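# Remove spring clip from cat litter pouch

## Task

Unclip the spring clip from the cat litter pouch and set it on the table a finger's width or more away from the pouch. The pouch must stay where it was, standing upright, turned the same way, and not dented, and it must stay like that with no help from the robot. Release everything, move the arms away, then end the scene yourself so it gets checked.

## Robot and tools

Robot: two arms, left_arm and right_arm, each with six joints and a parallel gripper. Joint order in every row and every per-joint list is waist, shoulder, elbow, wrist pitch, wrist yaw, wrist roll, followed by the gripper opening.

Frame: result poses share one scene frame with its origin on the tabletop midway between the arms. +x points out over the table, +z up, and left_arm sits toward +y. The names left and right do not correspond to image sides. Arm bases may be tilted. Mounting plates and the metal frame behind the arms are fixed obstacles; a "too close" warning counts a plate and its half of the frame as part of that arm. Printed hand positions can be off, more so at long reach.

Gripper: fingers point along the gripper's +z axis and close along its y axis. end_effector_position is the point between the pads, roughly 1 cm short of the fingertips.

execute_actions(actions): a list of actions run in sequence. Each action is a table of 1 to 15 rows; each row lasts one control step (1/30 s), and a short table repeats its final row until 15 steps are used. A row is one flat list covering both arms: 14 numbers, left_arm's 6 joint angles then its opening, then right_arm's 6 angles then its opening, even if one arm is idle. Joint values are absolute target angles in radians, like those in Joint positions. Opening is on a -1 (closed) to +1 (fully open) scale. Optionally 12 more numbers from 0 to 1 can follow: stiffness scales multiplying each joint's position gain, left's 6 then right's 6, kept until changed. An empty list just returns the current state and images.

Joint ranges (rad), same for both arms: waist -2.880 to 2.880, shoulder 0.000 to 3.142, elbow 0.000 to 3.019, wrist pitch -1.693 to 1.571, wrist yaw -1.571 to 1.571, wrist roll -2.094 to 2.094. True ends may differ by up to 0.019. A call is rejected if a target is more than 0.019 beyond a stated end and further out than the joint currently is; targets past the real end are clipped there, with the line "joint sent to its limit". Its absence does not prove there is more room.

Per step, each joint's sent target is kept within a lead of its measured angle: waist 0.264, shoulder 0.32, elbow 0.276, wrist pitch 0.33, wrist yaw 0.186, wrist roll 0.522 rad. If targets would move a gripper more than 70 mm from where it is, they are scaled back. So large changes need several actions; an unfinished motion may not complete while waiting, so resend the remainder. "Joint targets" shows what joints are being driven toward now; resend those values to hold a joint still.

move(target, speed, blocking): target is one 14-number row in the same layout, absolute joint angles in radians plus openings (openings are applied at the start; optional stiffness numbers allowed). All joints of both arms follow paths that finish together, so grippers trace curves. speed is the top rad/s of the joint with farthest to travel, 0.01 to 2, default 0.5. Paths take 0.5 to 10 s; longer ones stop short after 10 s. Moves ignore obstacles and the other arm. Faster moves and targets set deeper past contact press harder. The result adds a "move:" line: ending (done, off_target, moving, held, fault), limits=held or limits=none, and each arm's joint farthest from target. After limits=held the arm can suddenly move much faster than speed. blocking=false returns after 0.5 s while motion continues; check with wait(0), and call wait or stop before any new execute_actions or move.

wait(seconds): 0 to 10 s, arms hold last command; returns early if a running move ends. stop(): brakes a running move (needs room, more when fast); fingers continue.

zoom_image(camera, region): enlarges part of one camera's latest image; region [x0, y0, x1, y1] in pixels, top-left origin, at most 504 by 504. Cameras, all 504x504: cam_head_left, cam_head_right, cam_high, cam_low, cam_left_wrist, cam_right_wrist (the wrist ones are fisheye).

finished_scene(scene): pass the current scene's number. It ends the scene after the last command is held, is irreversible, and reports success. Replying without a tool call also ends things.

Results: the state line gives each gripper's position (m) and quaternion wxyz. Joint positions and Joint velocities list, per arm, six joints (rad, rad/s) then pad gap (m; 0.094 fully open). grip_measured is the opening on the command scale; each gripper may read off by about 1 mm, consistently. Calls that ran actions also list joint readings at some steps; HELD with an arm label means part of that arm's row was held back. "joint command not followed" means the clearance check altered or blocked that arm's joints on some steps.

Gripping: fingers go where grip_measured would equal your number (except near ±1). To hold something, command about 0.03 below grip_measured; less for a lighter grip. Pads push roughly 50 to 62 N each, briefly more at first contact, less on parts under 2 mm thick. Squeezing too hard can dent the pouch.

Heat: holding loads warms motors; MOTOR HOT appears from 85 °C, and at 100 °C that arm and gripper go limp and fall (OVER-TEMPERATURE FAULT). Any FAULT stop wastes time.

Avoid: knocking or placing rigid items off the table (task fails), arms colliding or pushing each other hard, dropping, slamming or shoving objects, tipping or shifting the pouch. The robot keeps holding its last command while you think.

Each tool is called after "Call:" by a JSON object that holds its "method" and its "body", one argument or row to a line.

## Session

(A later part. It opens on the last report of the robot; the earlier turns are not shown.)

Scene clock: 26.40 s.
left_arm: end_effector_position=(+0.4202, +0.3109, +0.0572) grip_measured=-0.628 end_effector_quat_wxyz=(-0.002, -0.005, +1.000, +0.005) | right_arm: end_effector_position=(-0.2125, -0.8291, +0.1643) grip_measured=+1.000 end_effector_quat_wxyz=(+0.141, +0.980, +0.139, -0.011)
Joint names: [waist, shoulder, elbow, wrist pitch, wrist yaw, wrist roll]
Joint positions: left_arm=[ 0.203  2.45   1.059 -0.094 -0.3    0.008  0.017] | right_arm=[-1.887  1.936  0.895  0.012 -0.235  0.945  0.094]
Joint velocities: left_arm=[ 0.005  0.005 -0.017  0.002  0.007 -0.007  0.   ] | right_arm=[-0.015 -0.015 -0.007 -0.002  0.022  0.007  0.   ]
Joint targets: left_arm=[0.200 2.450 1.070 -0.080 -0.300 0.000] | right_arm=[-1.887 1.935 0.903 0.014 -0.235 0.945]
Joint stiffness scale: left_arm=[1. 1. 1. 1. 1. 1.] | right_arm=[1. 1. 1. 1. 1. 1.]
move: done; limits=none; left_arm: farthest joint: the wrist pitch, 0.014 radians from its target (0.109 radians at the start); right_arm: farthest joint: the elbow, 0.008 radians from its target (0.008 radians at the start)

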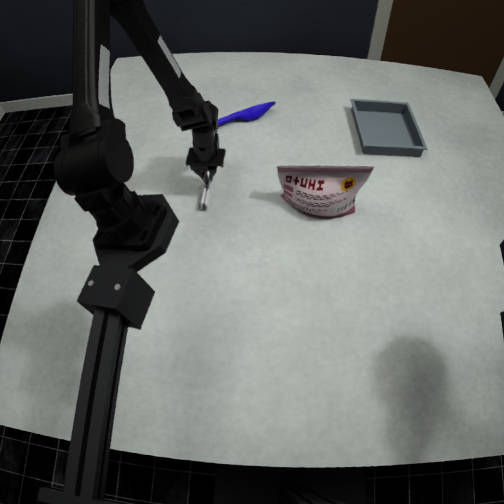

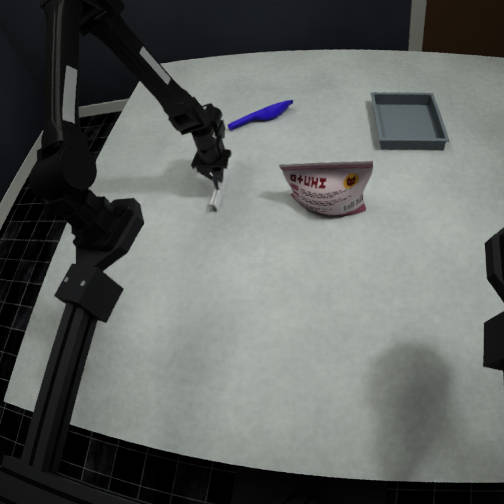

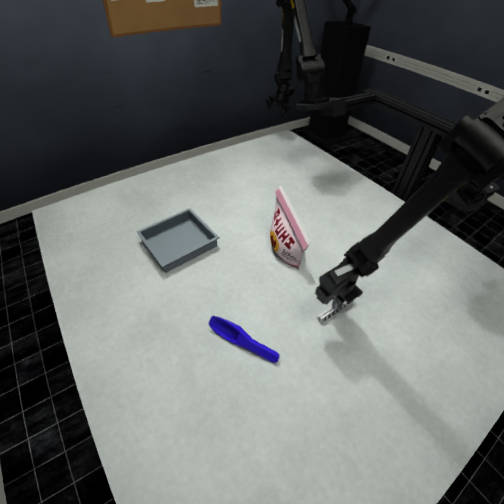

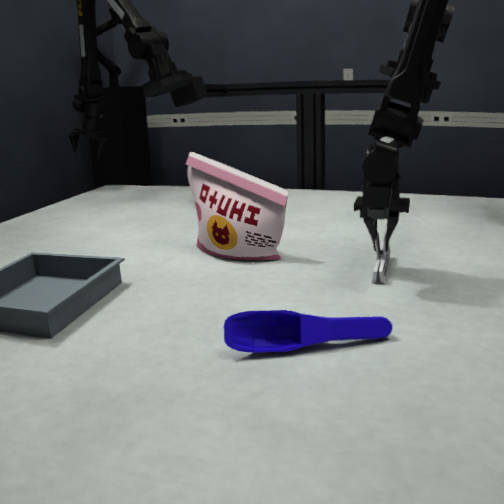

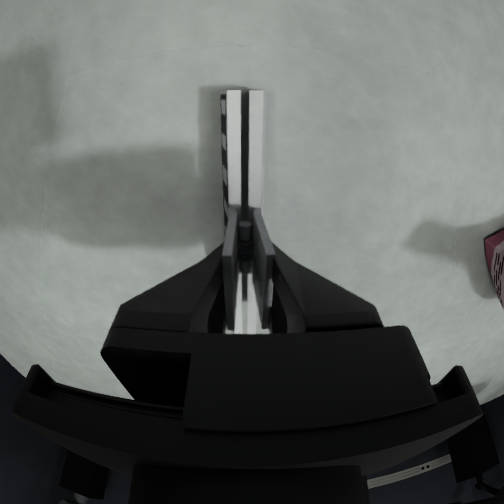

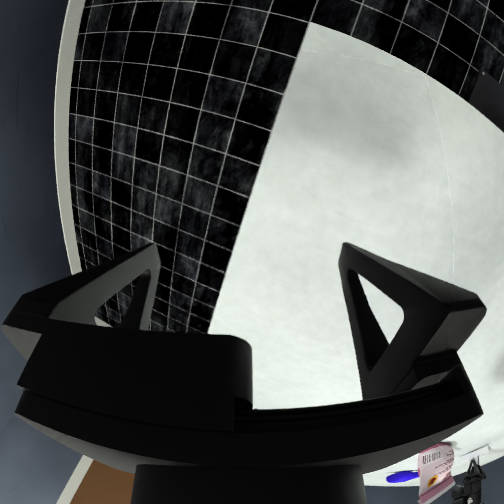

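Nearly touching; release gradually.

Call:
{"method": "execute_actions", "body": {
  "actions": [
    [[0.2,2.46,1.075,-0.075,-0.3,0,-0.5,-1.887,1.935,0.903,0.014,-0.235,0.945,1]],
    [[0.2,2.46,1.075,-0.075,-0.3,0,-0.35,-1.887,1.935,0.903,0.014,-0.235,0.945,1]],
    [[0.2,2.46,1.075,-0.075,-0.3,0,0,-1.887,1.935,0.903,0.014,-0.235,0.945,1]],
    [[0.2,2.46,1.075,-0.075,-0.3,0,1,-1.887,1.935,0.903,0.014,-0.235,0.945,1]]
  ]
}}

Call:
{"method": "move", "body": {
  "target": [0.2,2.1,0.9,-0.27,-0.3,0,1,-1.887,1.935,0.903,0.014,-0.235,0.945,1],
  "speed": 0.4
}}

Scene clock: 28.63 s.
left_arm: end_effector_position=(+0.4215, +0.3103, +0.0555) grip_measured=+1.000 end_effector_quat_wxyz=(+0.000, -0.006, +1.000, +0.005) | right_arm: end_effector_position=(-0.2125, -0.8291, +0.1643) grip_measured=+1.000 end_effector_quat_wxyz=(+0.141, +0.980, +0.139, -0.011)
Joint names: [waist, shoulder, elbow, wrist pitch, wrist yaw, wrist roll]
Joint positions: left_arm=[ 0.203  2.455  1.063 -0.089 -0.3    0.007  0.094] | right_arm=[-1.887  1.936  0.895  0.012 -0.235  0.945  0.094]
Joint velocities: left_arm=[ 0.005 -0.024 -0.022  0.012 -0.022  0.022  0.   ] | right_arm=[ 0.005 -0.034  0.002 -0.017 -0.007 -0.051  0.   ]
Joint targets: left_arm=[0.200 2.460 1.075 -0.075 -0.300 0.000] | right_arm=[-1.887 1.935 0.903 0.014 -0.235 0.945]
Joint stiffness scale: left_arm=[1. 1. 1. 1. 1. 1.] | right_arm=[1. 1. 1. 1. 1. 1.]
Step readings (joint positions; steps 1 to 15: 1st action; 16 to 30: 2nd action; 31 to 45: 3rd action; 46 to 60: 4th action):
0: left_arm=[0.203 2.450 1.059 -0.094 -0.300 0.008] | right_arm=[-1.887 1.936 0.895 0.012 -0.235 0.945]
1: left_arm=[0.203 2.450 1.059 -0.093 -0.300 0.008] | right_arm=[-1.887 1.936 0.895 0.012 -0.235 0.945]
2: left_arm=[0.203 2.451 1.059 -0.092 -0.300 0.007] | right_arm=[-1.887 1.936 0.895 0.012 -0.235 0.945]
4: left_arm=[0.203 2.453 1.061 -0.090 -0.300 0.007] | right_arm=[-1.887 1.936 0.895 0.012 -0.235 0.945]
8: left_arm=[0.203 2.455 1.063 -0.089 -0.300 0.007] | right_arm=[-1.887 1.936 0.895 0.012 -0.235 0.945]
15: left_arm=[0.203 2.455 1.063 -0.089 -0.300 0.007] | right_arm=[-1.887 1.936 0.895 0.012 -0.235 0.945]
16: left_arm=[0.203 2.455 1.063 -0.089 -0.300 0.007] | right_arm=[-1.887 1.936 0.895 0.012 -0.235 0.945]
17: left_arm=[0.203 2.455 1.063 -0.089 -0.300 0.007] | right_arm=[-1.887 1.936 0.895 0.012 -0.235 0.945]
19: left_arm=[0.203 2.455 1.063 -0.089 -0.300 0.007] | right_arm=[-1.887 1.936 0.895 0.012 -0.235 0.945]
23: left_arm=[0.203 2.455 1.063 -0.089 -0.300 0.007] | right_arm=[-1.887 1.936 0.895 0.012 -0.235 0.945]
30: left_arm=[0.203 2.455 1.063 -0.089 -0.300 0.007] | right_arm=[-1.887 1.936 0.895 0.012 -0.235 0.945]
31: left_arm=[0.203 2.455 1.063 -0.089 -0.300 0.007] | right_arm=[-1.887 1.936 0.895 0.012 -0.235 0.945]
32: left_arm=[0.203 2.455 1.063 -0.089 -0.300 0.007] | right_arm=[-1.887 1.936 0.895 0.012 -0.235 0.945]
34: left_arm=[0.203 2.455 1.063 -0.089 -0.300 0.007] | right_arm=[-1.887 1.936 0.895 0.012 -0.235 0.945]
38: left_arm=[0.203 2.455 1.063 -0.089 -0.300 0.007] | right_arm=[-1.887 1.936 0.895 0.012 -0.235 0.945]
45: left_arm=[0.203 2.455 1.063 -0.089 -0.300 0.007] | right_arm=[-1.887 1.936 0.895 0.012 -0.235 0.945]
46: left_arm=[0.203 2.455 1.063 -0.089 -0.300 0.007] | right_arm=[-1.887 1.936 0.895 0.012 -0.235 0.945]
47: left_arm=[0.203 2.455 1.063 -0.089 -0.300 0.007] | right_arm=[-1.887 1.936 0.895 0.012 -0.235 0.945]
49: left_arm=[0.203 2.455 1.063 -0.089 -0.300 0.007] | right_arm=[-1.887 1.936 0.895 0.012 -0.235 0.945]
53: left_arm=[0.203 2.455 1.063 -0.089 -0.300 0.007] | right_arm=[-1.887 1.936 0.895 0.012 -0.235 0.945]
60: Joint positions above

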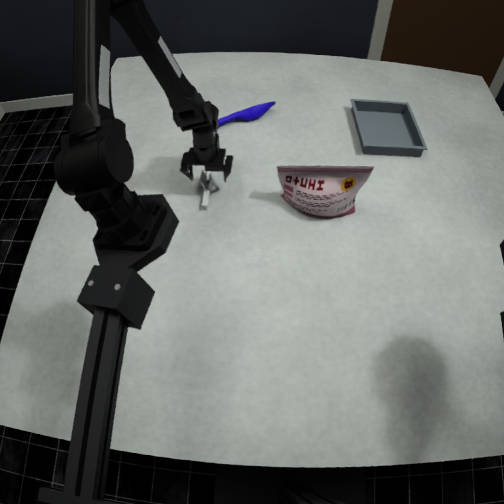

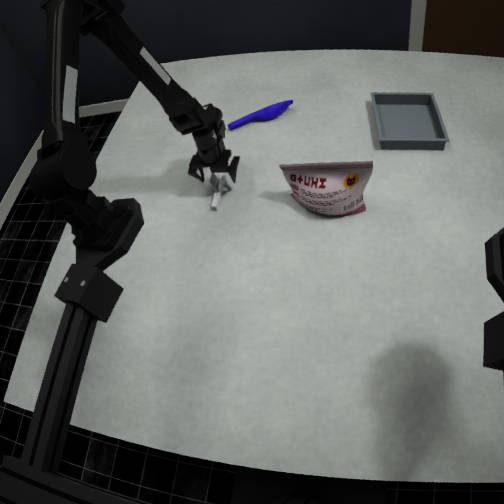

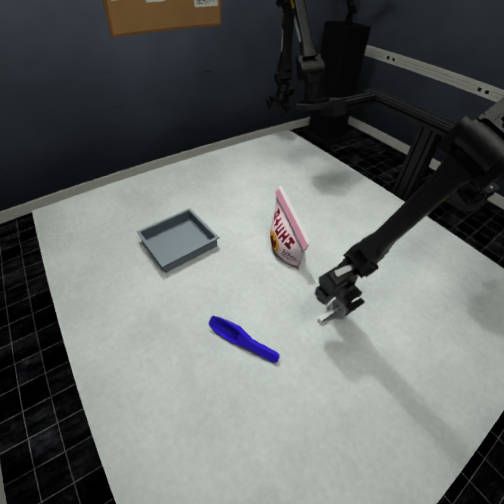

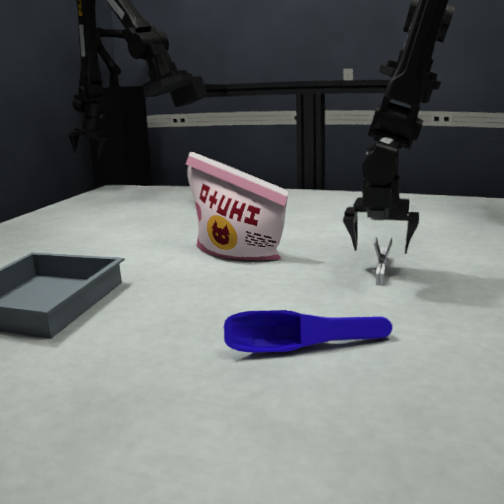

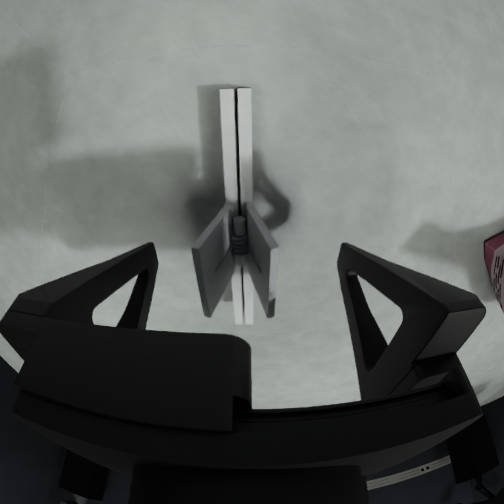

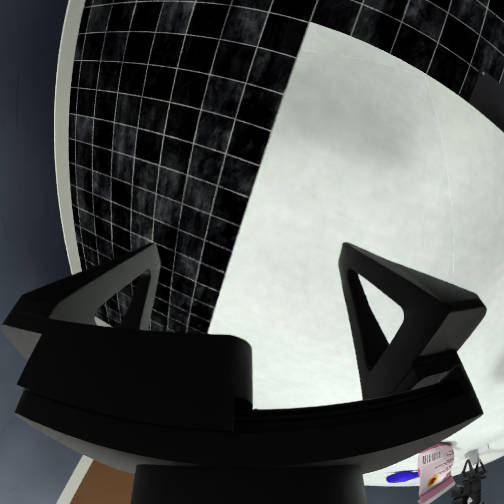

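Scene clock: 29.97 s.
left_arm: end_effector_position=(+0.4244, +0.3459, +0.1746) grip_measured=+1.000 end_effector_quat_wxyz=(+0.012, -0.009, +1.000, +0.005) | right_arm: end_effector_position=(-0.2125, -0.8291, +0.1643) grip_measured=+1.000 end_effector_quat_wxyz=(+0.141, +0.980, +0.139, -0.011)
Joint names: [waist, shoulder, elbow, wrist pitch, wrist yaw, wrist roll]
Joint positions: left_arm=[ 0.203  2.106  0.907 -0.258 -0.3    0.007  0.094] | right_arm=[-1.887  1.936  0.895  0.012 -0.235  0.945  0.094]
Joint velocities: left_arm=[-0.005 -0.005 -0.007 -0.007  0.051 -0.037  0.   ] | right_arm=[-0.015 -0.005 -0.017  0.007  0.007 -0.037  0.   ]
Joint targets: left_arm=[0.200 2.100 0.900 -0.270 -0.300 0.000] | right_arm=[-1.887 1.935 0.903 0.014 -0.235 0.945]
Joint stiffness scale: left_arm=[1. 1. 1. 1. 1. 1.] | right_arm=[1. 1. 1. 1. 1. 1.]
move: done; limits=none; left_arm: farthest joint: the wrist pitch, 0.012 radians from its target (0.181 radians at the start); right_arm: farthest joint: the elbow, 0.008 radians from its target (0.008 radians at the start)

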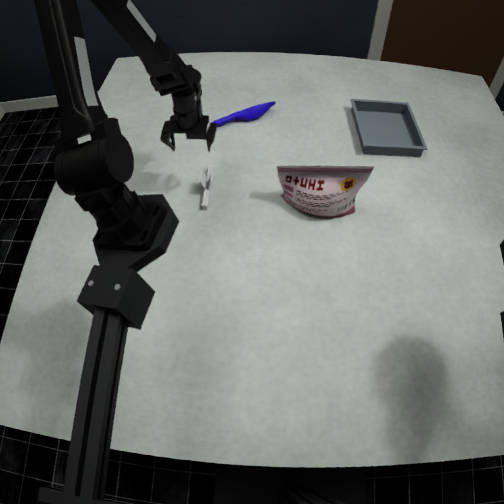

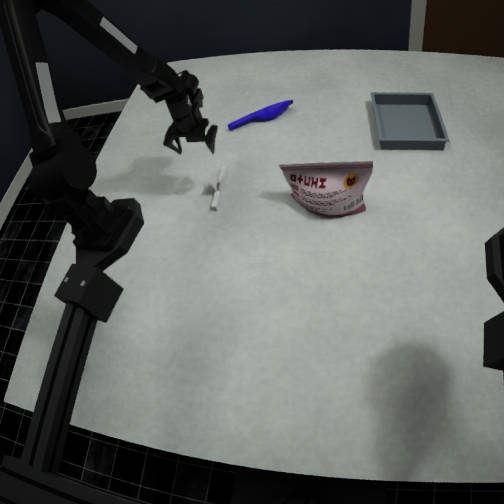

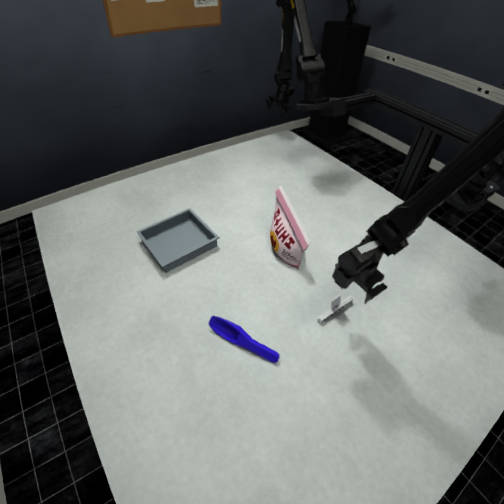

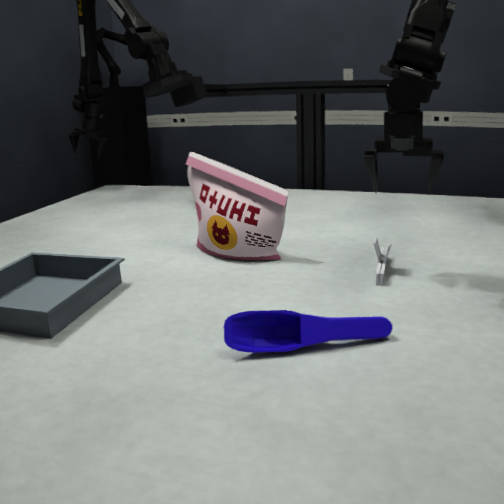

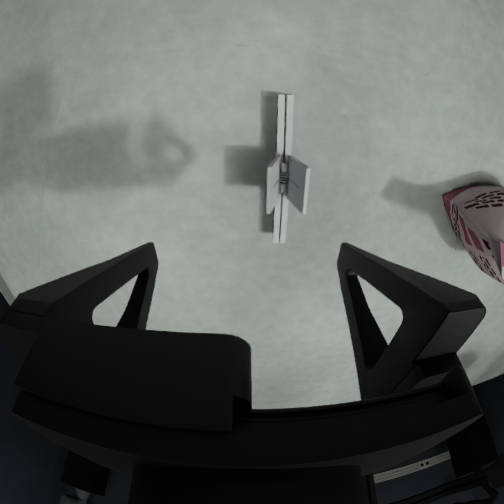

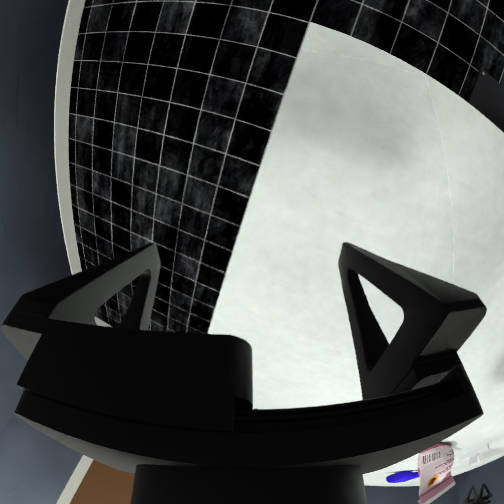

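Call:
{"method": "finished_scene", "body": {
  "scene": 1
}}

The scene is finished: the task was done.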